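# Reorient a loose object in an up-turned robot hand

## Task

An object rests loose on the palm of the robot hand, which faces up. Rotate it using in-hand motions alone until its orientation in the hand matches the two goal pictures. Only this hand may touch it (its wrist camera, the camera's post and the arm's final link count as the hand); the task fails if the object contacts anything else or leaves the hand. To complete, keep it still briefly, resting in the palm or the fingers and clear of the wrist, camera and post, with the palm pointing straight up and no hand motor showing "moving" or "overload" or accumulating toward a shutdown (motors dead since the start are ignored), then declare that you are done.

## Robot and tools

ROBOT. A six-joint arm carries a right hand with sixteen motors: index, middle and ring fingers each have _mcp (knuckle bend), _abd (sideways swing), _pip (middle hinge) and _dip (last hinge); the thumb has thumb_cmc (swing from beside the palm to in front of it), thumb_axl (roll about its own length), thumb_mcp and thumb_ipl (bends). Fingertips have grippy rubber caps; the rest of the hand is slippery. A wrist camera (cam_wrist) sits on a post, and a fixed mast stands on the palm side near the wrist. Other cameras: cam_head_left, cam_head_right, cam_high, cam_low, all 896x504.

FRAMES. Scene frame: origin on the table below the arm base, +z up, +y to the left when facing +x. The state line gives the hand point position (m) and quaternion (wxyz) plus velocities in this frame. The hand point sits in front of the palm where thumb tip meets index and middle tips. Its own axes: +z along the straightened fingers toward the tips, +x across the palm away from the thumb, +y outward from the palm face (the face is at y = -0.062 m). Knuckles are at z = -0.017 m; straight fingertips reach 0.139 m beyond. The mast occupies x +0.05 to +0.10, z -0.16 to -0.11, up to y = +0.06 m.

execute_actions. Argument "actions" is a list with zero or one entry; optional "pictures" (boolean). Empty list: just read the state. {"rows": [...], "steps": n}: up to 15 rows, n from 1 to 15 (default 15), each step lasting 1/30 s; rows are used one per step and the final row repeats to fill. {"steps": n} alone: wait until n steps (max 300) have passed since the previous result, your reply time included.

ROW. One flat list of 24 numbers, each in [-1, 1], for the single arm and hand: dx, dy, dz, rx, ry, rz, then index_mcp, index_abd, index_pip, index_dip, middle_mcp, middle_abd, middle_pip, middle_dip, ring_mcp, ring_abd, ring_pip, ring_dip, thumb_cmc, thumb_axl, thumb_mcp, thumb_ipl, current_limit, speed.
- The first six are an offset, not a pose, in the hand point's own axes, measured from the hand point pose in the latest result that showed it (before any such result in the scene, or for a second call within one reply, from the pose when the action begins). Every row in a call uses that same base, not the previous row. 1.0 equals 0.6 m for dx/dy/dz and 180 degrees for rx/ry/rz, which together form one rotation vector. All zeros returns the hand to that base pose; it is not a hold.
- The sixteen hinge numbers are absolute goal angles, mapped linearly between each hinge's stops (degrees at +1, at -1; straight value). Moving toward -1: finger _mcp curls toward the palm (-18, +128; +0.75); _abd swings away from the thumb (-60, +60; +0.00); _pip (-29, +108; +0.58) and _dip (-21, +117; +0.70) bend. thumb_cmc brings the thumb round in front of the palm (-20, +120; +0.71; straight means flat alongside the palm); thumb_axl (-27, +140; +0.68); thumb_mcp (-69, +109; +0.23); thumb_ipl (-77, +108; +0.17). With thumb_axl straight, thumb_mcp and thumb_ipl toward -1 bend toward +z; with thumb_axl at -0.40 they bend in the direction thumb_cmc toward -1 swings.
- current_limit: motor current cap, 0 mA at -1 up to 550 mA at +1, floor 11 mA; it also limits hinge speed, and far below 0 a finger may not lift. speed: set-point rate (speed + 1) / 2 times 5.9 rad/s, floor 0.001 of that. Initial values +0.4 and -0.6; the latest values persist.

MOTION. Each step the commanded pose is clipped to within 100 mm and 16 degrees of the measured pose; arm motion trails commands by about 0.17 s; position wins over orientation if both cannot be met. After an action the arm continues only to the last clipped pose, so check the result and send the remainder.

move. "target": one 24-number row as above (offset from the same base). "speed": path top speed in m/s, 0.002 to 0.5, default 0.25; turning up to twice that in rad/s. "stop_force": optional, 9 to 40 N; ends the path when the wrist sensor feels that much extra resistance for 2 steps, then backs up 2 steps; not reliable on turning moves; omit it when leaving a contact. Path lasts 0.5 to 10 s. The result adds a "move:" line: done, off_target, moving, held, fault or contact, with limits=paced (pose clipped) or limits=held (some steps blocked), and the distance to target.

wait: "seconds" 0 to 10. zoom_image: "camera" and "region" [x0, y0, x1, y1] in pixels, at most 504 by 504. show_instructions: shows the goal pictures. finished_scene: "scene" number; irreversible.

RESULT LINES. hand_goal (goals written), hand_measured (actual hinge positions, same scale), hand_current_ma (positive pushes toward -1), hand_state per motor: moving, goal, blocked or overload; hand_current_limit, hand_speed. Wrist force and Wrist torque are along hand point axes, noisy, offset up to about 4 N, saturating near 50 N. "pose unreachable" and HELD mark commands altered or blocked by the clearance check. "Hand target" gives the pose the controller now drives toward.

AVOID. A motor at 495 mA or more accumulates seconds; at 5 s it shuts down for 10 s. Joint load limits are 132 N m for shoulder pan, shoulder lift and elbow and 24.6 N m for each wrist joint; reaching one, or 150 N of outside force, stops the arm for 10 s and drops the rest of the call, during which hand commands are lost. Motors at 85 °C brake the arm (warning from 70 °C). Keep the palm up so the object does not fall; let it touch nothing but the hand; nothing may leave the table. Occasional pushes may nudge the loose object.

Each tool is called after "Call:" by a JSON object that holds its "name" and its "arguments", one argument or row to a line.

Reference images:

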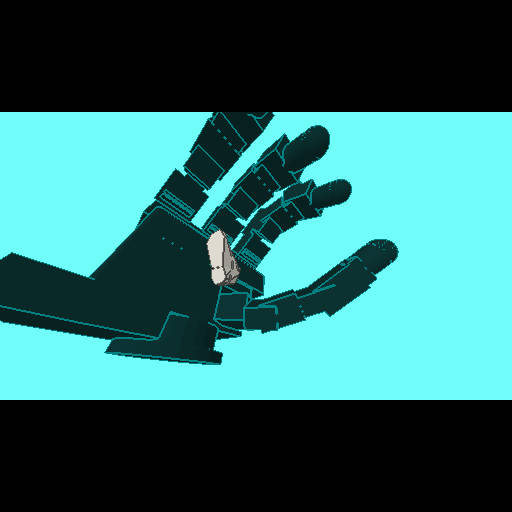

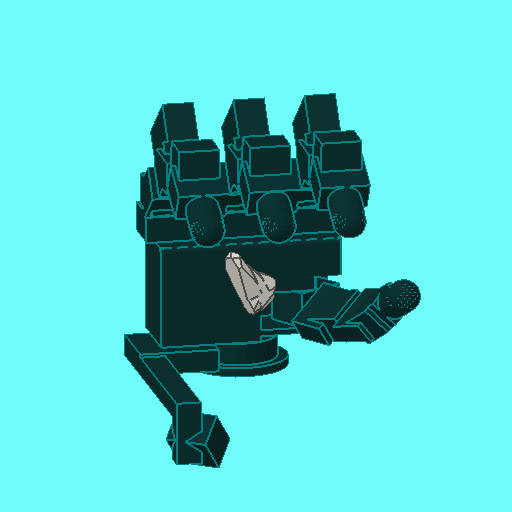

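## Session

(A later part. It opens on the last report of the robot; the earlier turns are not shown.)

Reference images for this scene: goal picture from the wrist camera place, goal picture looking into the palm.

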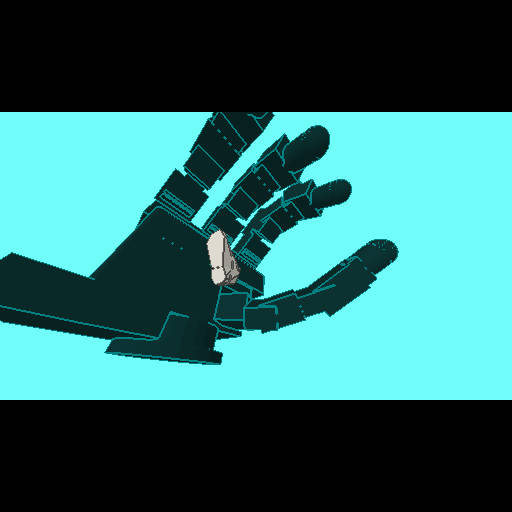

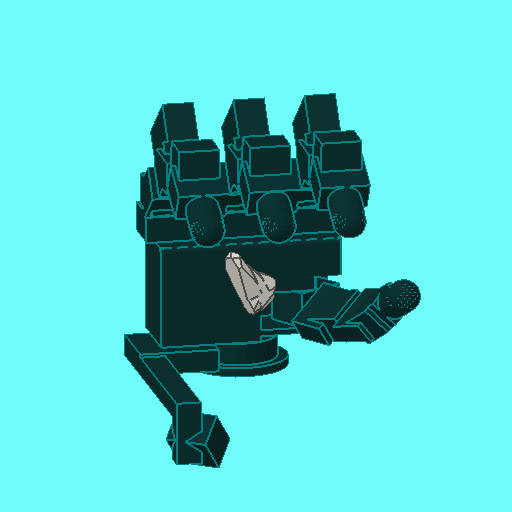

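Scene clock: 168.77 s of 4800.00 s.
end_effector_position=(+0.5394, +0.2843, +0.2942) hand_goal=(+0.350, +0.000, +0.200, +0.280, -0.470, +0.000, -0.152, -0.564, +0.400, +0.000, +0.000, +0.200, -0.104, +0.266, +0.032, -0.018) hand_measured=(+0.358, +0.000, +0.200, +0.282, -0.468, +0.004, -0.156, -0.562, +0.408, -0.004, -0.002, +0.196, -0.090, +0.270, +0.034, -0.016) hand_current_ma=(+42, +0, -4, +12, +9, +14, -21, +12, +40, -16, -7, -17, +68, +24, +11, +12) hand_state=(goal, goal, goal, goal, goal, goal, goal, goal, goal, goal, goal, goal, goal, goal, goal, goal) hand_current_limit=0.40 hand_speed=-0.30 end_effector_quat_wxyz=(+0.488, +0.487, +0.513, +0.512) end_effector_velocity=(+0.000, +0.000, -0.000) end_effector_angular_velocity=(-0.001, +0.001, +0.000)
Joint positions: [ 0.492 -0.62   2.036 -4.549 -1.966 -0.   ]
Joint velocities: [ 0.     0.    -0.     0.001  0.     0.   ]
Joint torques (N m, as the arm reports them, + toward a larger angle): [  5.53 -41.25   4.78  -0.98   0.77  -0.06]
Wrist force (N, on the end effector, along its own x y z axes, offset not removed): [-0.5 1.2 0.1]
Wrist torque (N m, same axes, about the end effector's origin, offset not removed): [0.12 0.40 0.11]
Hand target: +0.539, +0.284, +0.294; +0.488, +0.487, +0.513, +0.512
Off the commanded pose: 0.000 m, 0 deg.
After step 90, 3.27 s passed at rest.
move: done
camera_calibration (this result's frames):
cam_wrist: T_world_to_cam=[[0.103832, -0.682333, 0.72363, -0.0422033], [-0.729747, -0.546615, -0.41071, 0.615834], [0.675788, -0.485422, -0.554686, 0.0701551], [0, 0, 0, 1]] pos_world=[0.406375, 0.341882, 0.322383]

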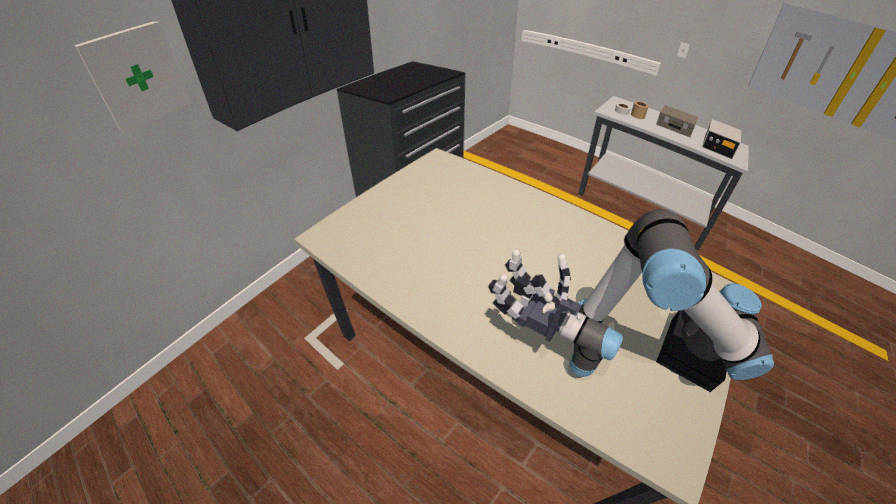

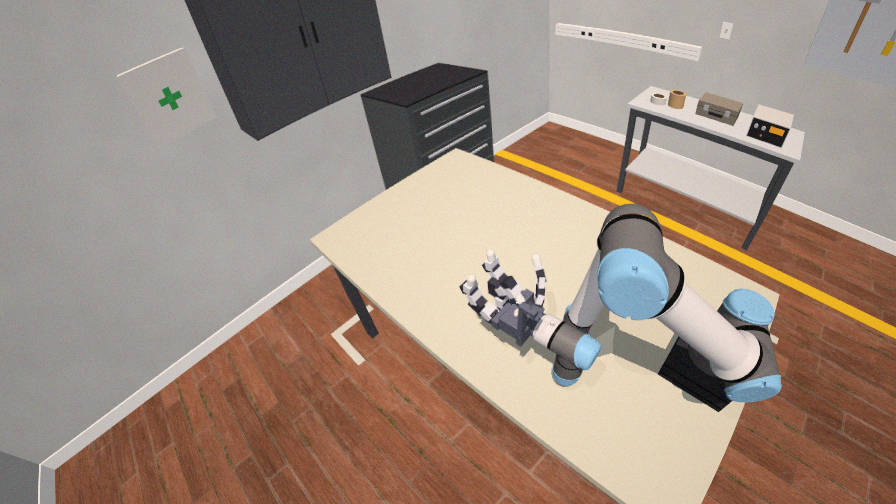

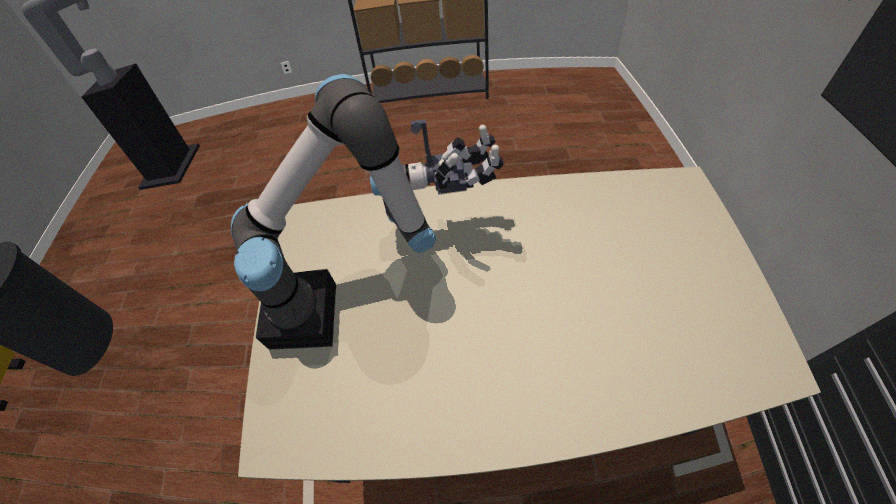

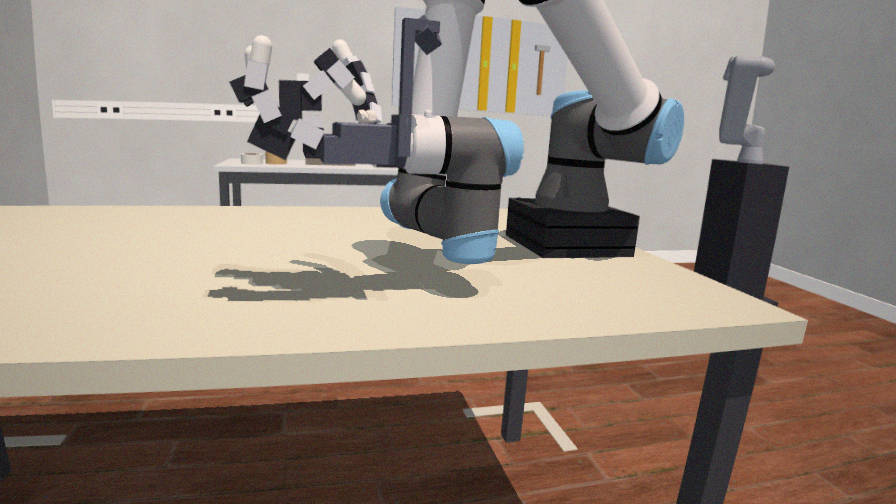

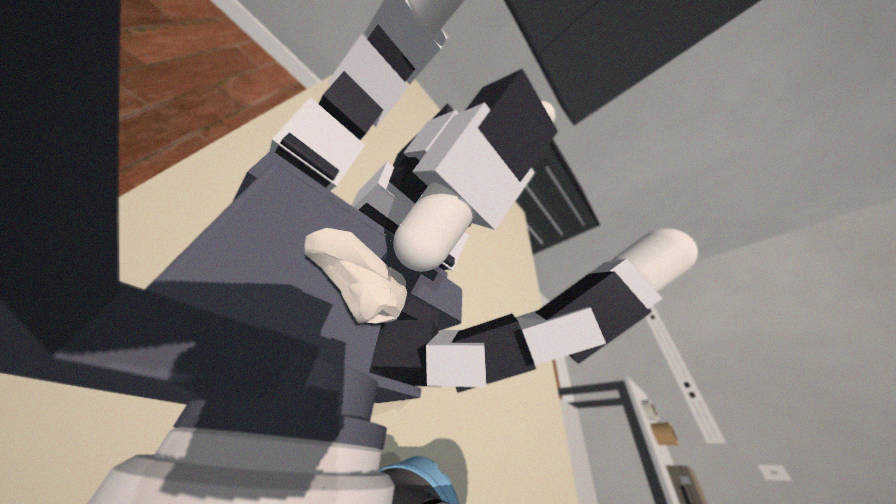

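Call:
{"name": "move", "arguments": {
  "target": [0,0,0,0,0,0, 0.35,0,0.2,0.28, -0.525,0.0,-0.26,-0.565, 0.4,0.0,0.0,0.2, -0.104,0.266,0.032,-0.018, 0.1,-0.8]
}}

Call:
{"name": "zoom_image", "arguments": {
  "camera": "cam_low",
  "region": [270, 50, 420, 170]
}}

Scene clock: 172.60 s of 4800.00 s.
end_effector_position=(+0.5394, +0.2843, +0.2942) hand_goal=(+0.350, +0.000, +0.200, +0.280, -0.524, +0.000, -0.260, -0.564, +0.400, +0.000, +0.000, +0.200, -0.104, +0.266, +0.032, -0.018) hand_measured=(+0.358, +0.000, +0.200, +0.282, -0.514, +0.004, -0.232, -0.562, +0.408, -0.004, -0.002, +0.196, -0.090, +0.270, +0.034, -0.016) hand_current_ma=(+42, +0, -4, +12, +51, +14, +139, +15, +40, -16, -7, -17, +68, +24, +11, +12) hand_state=(goal, goal, goal, goal, goal, goal, blocked, goal, goal, goal, goal, goal, goal, goal, goal, goal) hand_current_limit=0.10 hand_speed=-0.80 end_effector_quat_wxyz=(+0.488, +0.487, +0.513, +0.512) end_effector_velocity=(+0.000, +0.000, -0.000) end_effector_angular_velocity=(-0.000, +0.001, +0.000)
Joint positions: [ 0.492 -0.62   2.036 -4.549 -1.966 -0.   ]
Joint velocities: [ 0.     0.     0.     0.001  0.    -0.   ]
Joint torques (N m, as the arm reports them, + toward a larger angle): [  5.35 -41.2    4.86  -0.87   0.71  -0.07]
Wrist force (N, on the end effector, along its own x y z axes, offset not removed): [-1.5 -1.1 -0.3]
Wrist torque (N m, same axes, about the end effector's origin, offset not removed): [-0.23 0.33 -0.02]
Hand target: +0.539, +0.284, +0.294; +0.488, +0.487, +0.513, +0.512
Off the commanded pose: 0.000 m, 0 deg.
After step 90, 0.13 s passed at rest.
move: done
camera_calibration (this result's frames):
cam_wrist: T_world_to_cam=[[0.103832, -0.682333, 0.72363, -0.0422032], [-0.729746, -0.546615, -0.41071, 0.615834], [0.675788, -0.485421, -0.554686, 0.070155], [0, 0, 0, 1]] pos_world=[0.406375, 0.341882, 0.322383]

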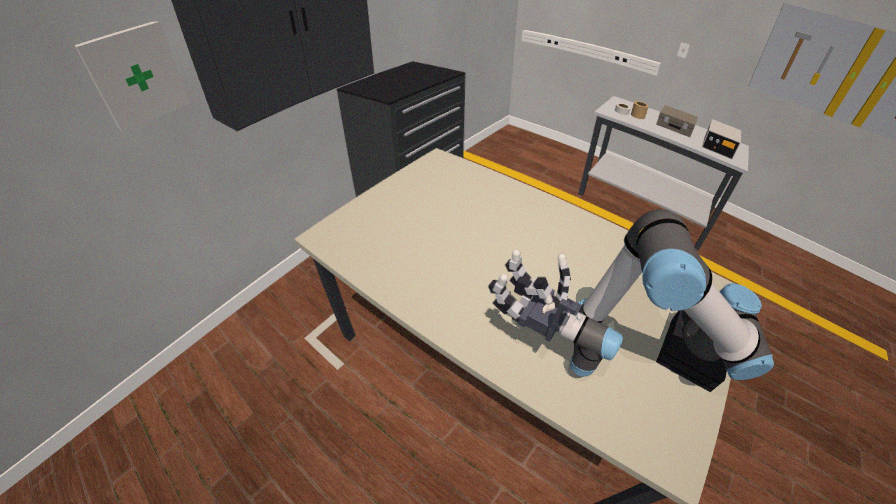

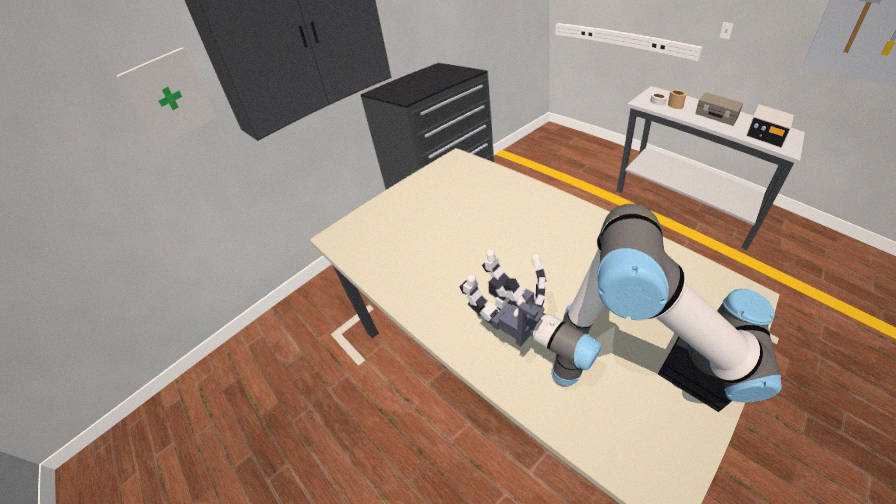

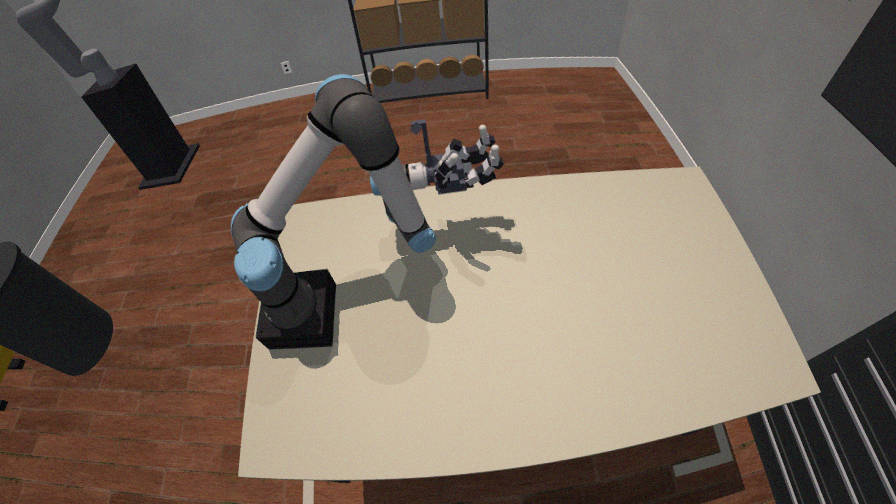

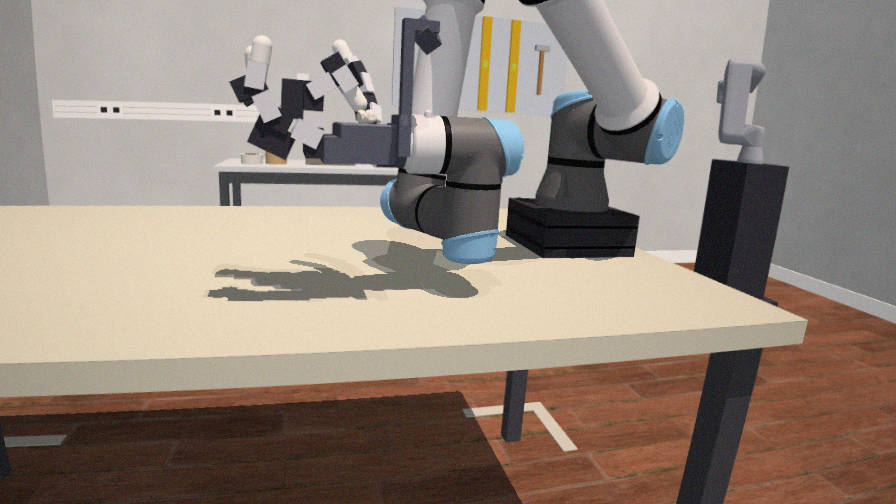

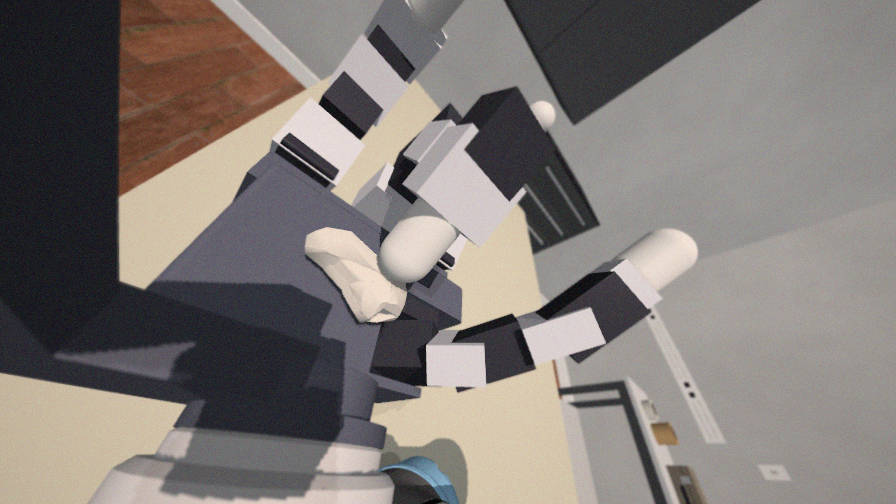

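Region (270, 50, 420, 170) of cam_low's 896x504 image, scaled by 3.360, with more detail than that image has; it fills the top 403 rows of this view, and the rest is white.

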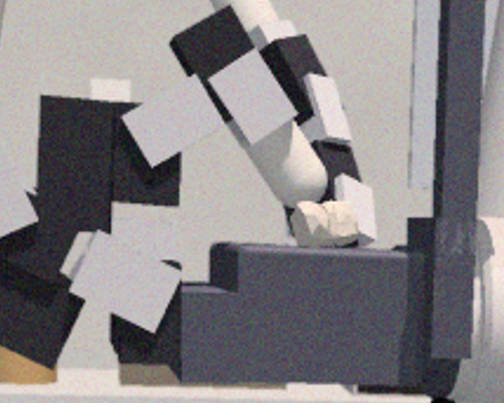

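Call:
{"name": "move", "arguments": {
  "target": [0,0,0,0,0,0, 0.35,0,0.2,0.28, -0.50,0.0,-0.26,-0.71, 0.4,0.0,0.0,0.2, -0.104,0.266,0.032,-0.018, 0.1,-0.88]
}}

Call:
{"name": "zoom_image", "arguments": {
  "camera": "cam_low",
  "region": [270, 50, 420, 170]
}}

Scene clock: 176.63 s of 4800.00 s.
end_effector_position=(+0.5394, +0.2843, +0.2942) hand_goal=(+0.350, +0.000, +0.200, +0.280, -0.500, +0.000, -0.260, -0.710, +0.400, +0.000, +0.000, +0.200, -0.104, +0.266, +0.032, -0.018) hand_measured=(+0.358, +0.000, +0.200, +0.282, -0.482, +0.004, -0.242, -0.696, +0.408, -0.004, -0.002, +0.196, -0.090, +0.270, +0.034, -0.016) hand_current_ma=(+42, +0, -4, +12, +99, +14, +93, +78, +40, -15, -7, -17, +68, +24, +11, +12) hand_state=(goal, goal, goal, goal, goal, goal, goal, goal, goal, goal, goal, goal, goal, goal, goal, goal) hand_current_limit=0.10 hand_speed=-0.88 end_effector_quat_wxyz=(+0.488, +0.487, +0.513, +0.512) end_effector_velocity=(-0.000, +0.000, -0.000) end_effector_angular_velocity=(-0.000, +0.000, +0.000)
Joint positions: [ 0.492 -0.62   2.036 -4.549 -1.966 -0.   ]
Joint velocities: [ 0.     0.001 -0.    -0.001 -0.     0.   ]
Joint torques (N m, as the arm reports them, + toward a larger angle): [  5.45 -41.29   5.51  -0.92   0.63  -0.07]
Wrist force (N, on the end effector, along its own x y z axes, offset not removed): [-1.5 2.1 -1.1]
Wrist torque (N m, same axes, about the end effector's origin, offset not removed): [0.13 0.34 0.16]
Hand target: +0.539, +0.284, +0.294; +0.488, +0.487, +0.513, +0.512
Off the commanded pose: 0.000 m, 0 deg.
After step 90, 0.30 s passed at rest.
move: done
camera_calibration (this result's frames):
cam_wrist: T_world_to_cam=[[0.103832, -0.682333, 0.72363, -0.0422032], [-0.729746, -0.546615, -0.41071, 0.615834], [0.675788, -0.485421, -0.554686, 0.070155], [0, 0, 0, 1]] pos_world=[0.406375, 0.341882, 0.322383]

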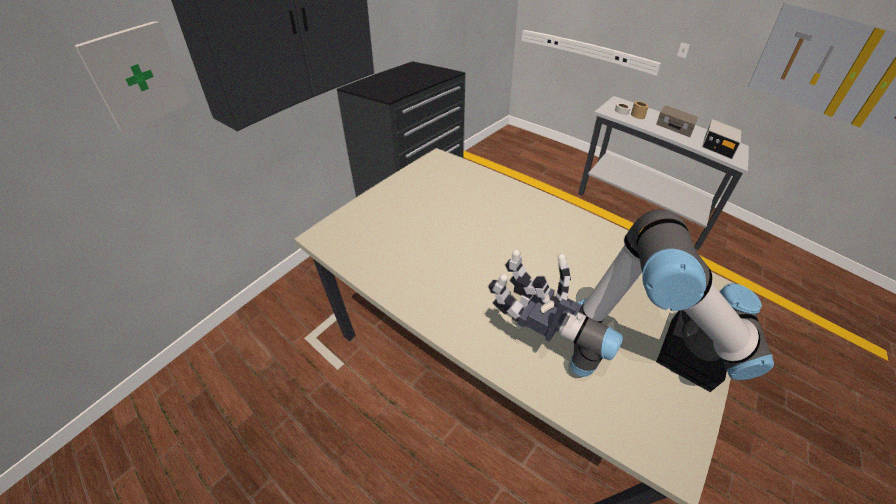

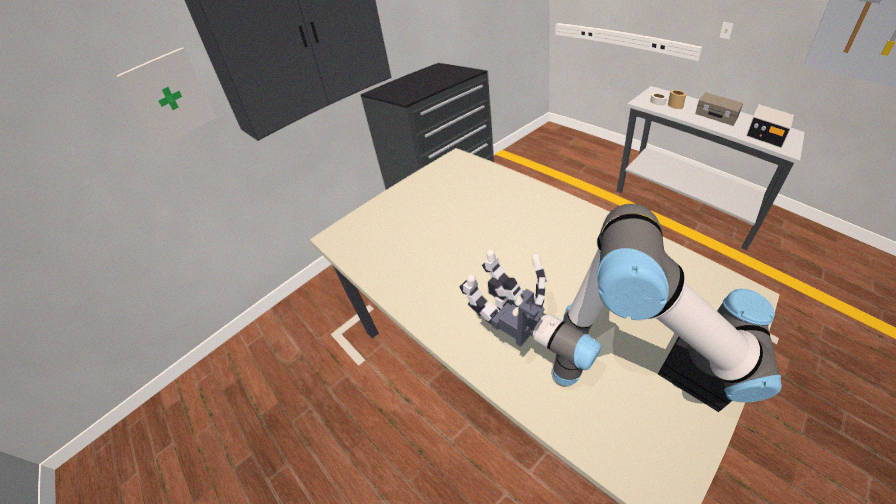

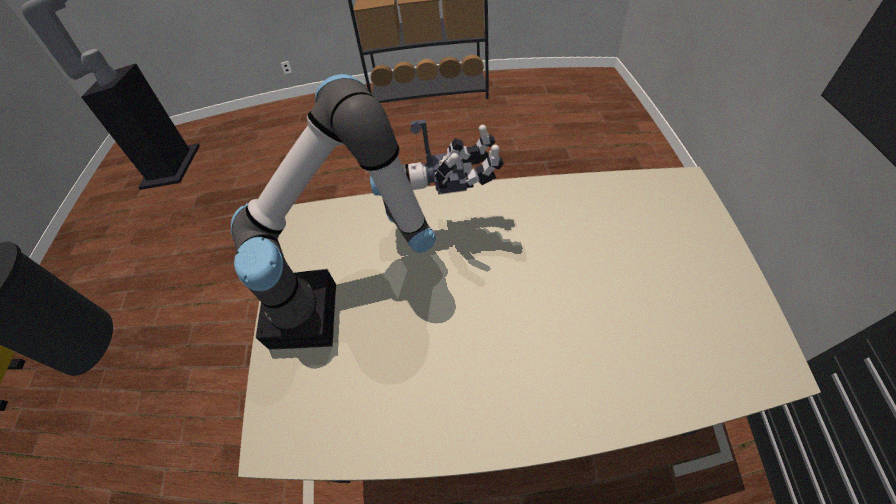

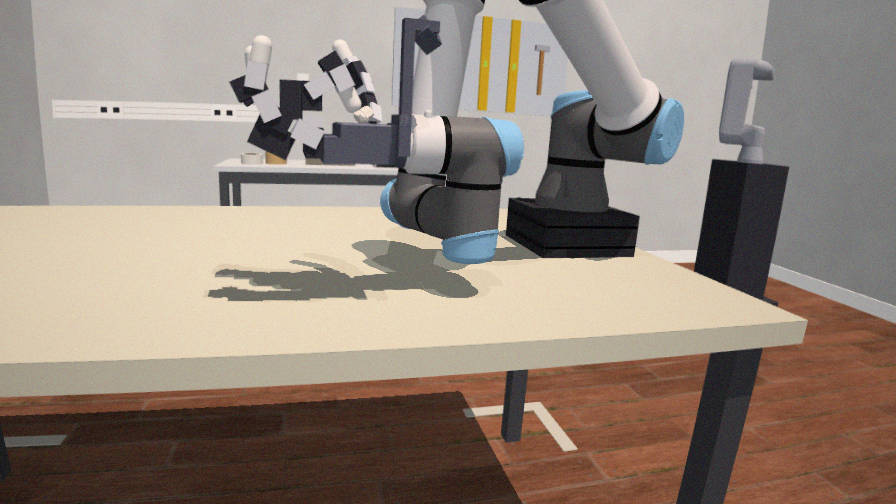

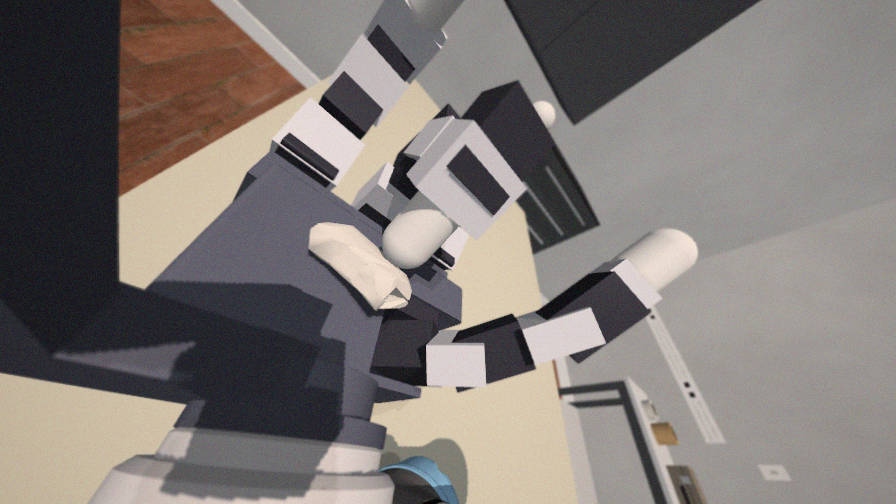

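Region (270, 50, 420, 170) of cam_low's 896x504 image, scaled by 3.360, with more detail than that image has; it fills the top 403 rows of this view, and the rest is white.

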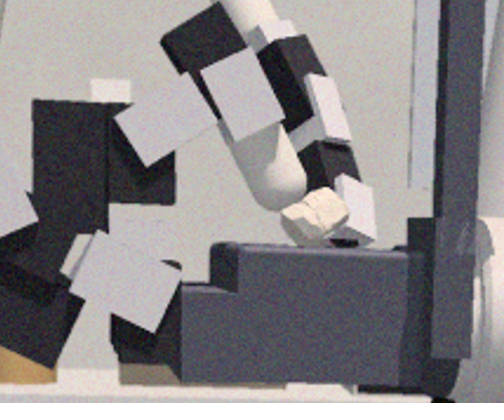

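It's rolling. Continue.

Call:
{"name": "move", "arguments": {
  "target": [0,0,0,0,0,0, 0.35,0,0.2,0.28, -0.50,0.0,-0.29,-0.86, 0.4,0.0,0.0,0.2, -0.104,0.266,0.032,-0.018, 0.1,-0.88]
}}

Call:
{"name": "zoom_image", "arguments": {
  "camera": "cam_low",
  "region": [270, 50, 420, 170]
}}

Scene clock: 179.60 s of 4800.00 s.
end_effector_position=(+0.5394, +0.2843, +0.2942) hand_goal=(+0.350, +0.000, +0.200, +0.280, -0.500, +0.000, -0.290, -0.860, +0.400, +0.000, +0.000, +0.200, -0.104, +0.266, +0.032, -0.018) hand_measured=(+0.358, +0.000, +0.200, +0.282, -0.498, +0.004, -0.290, -0.858, +0.408, -0.004, -0.002, +0.196, -0.090, +0.270, +0.034, -0.016) hand_current_ma=(+42, +0, -4, +12, +7, +14, +2, +13, +40, -15, -7, -17, +68, +24, +11, +12) hand_state=(goal, goal, goal, goal, goal, goal, goal, goal, goal, goal, goal, goal, goal, goal, goal, goal) hand_current_limit=0.10 hand_speed=-0.88 end_effector_quat_wxyz=(+0.488, +0.487, +0.513, +0.512) end_effector_velocity=(+0.000, -0.000, -0.000) end_effector_angular_velocity=(-0.000, +0.000, -0.000)
Joint positions: [ 0.492 -0.62   2.036 -4.549 -1.966 -0.   ]
Joint velocities: [-0.     0.001 -0.001  0.     0.     0.   ]
Joint torques (N m, as the arm reports them, + toward a larger angle): [  5.46 -41.29   5.11  -0.9    0.77  -0.08]
Wrist force (N, on the end effector, along its own x y z axes, offset not removed): [-0.6 -0.1 -0.5]
Wrist torque (N m, same axes, about the end effector's origin, offset not removed): [-0.16 0.37 0.20]
Hand target: +0.539, +0.284, +0.294; +0.488, +0.487, +0.513, +0.512
Off the commanded pose: 0.000 m, 0 deg.
move: done
camera_calibration (this result's frames):
cam_wrist: T_world_to_cam=[[0.103832, -0.682333, 0.72363, -0.0422032], [-0.729746, -0.546615, -0.41071, 0.615834], [0.675788, -0.485421, -0.554686, 0.070155], [0, 0, 0, 1]] pos_world=[0.406375, 0.341882, 0.322383]

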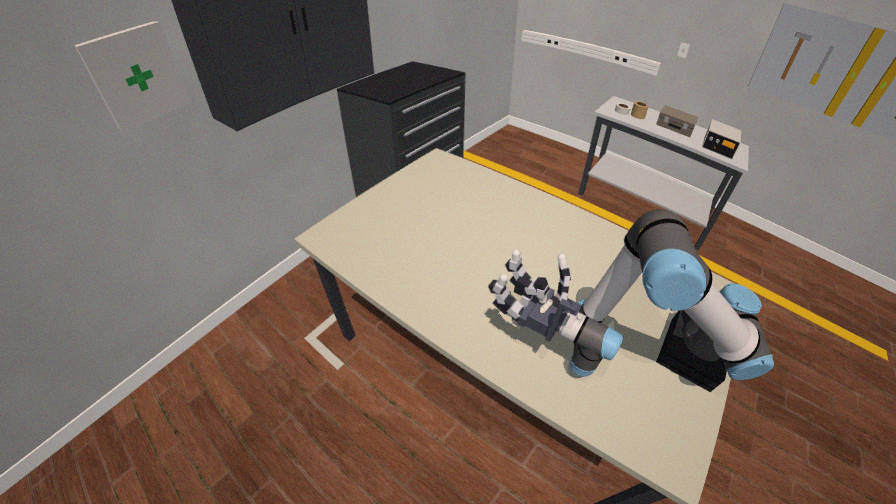

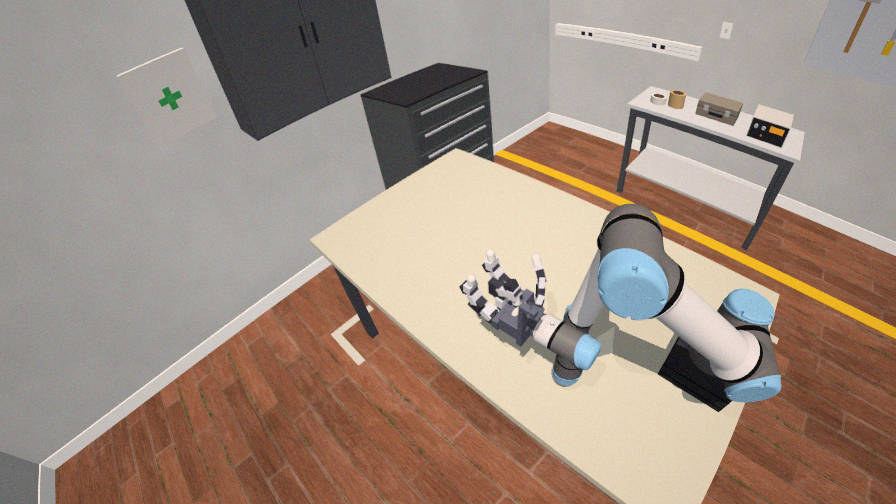

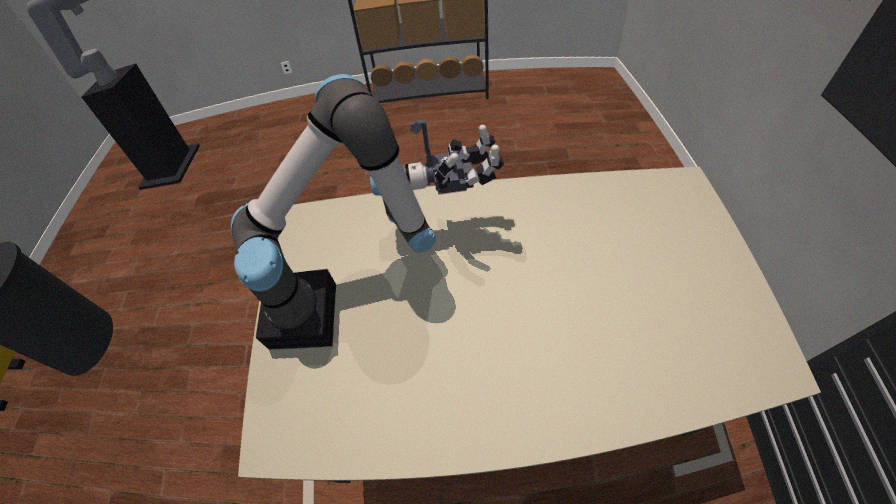

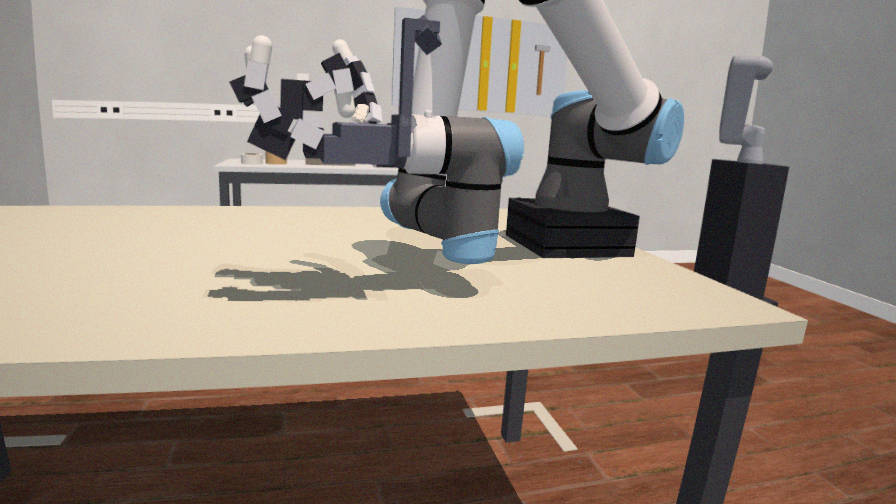

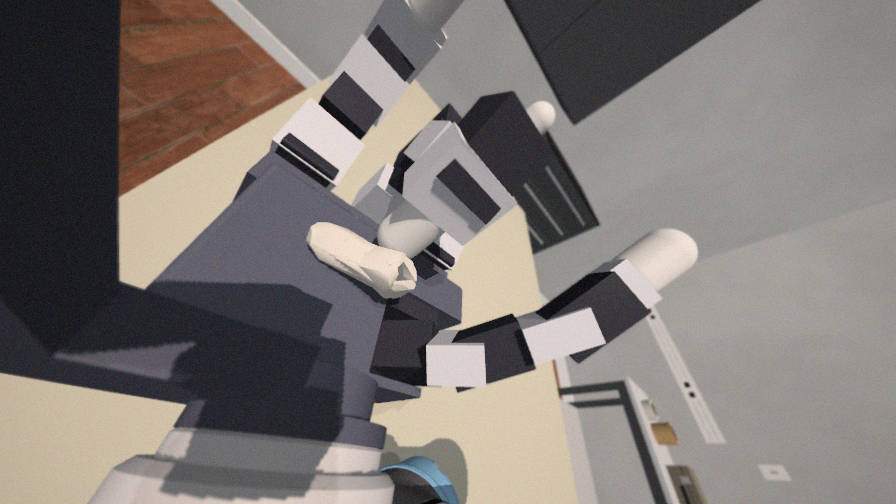

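Region (270, 50, 420, 170) of cam_low's 896x504 image, scaled by 3.360, with more detail than that image has; it fills the top 403 rows of this view, and the rest is white.

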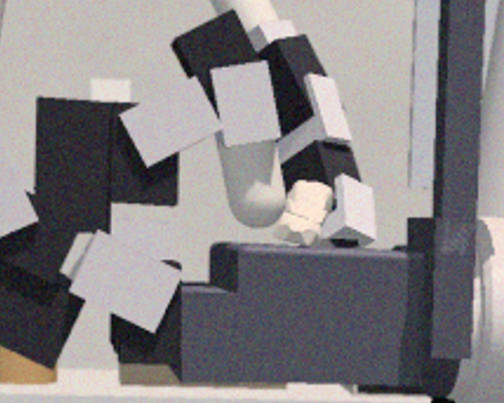

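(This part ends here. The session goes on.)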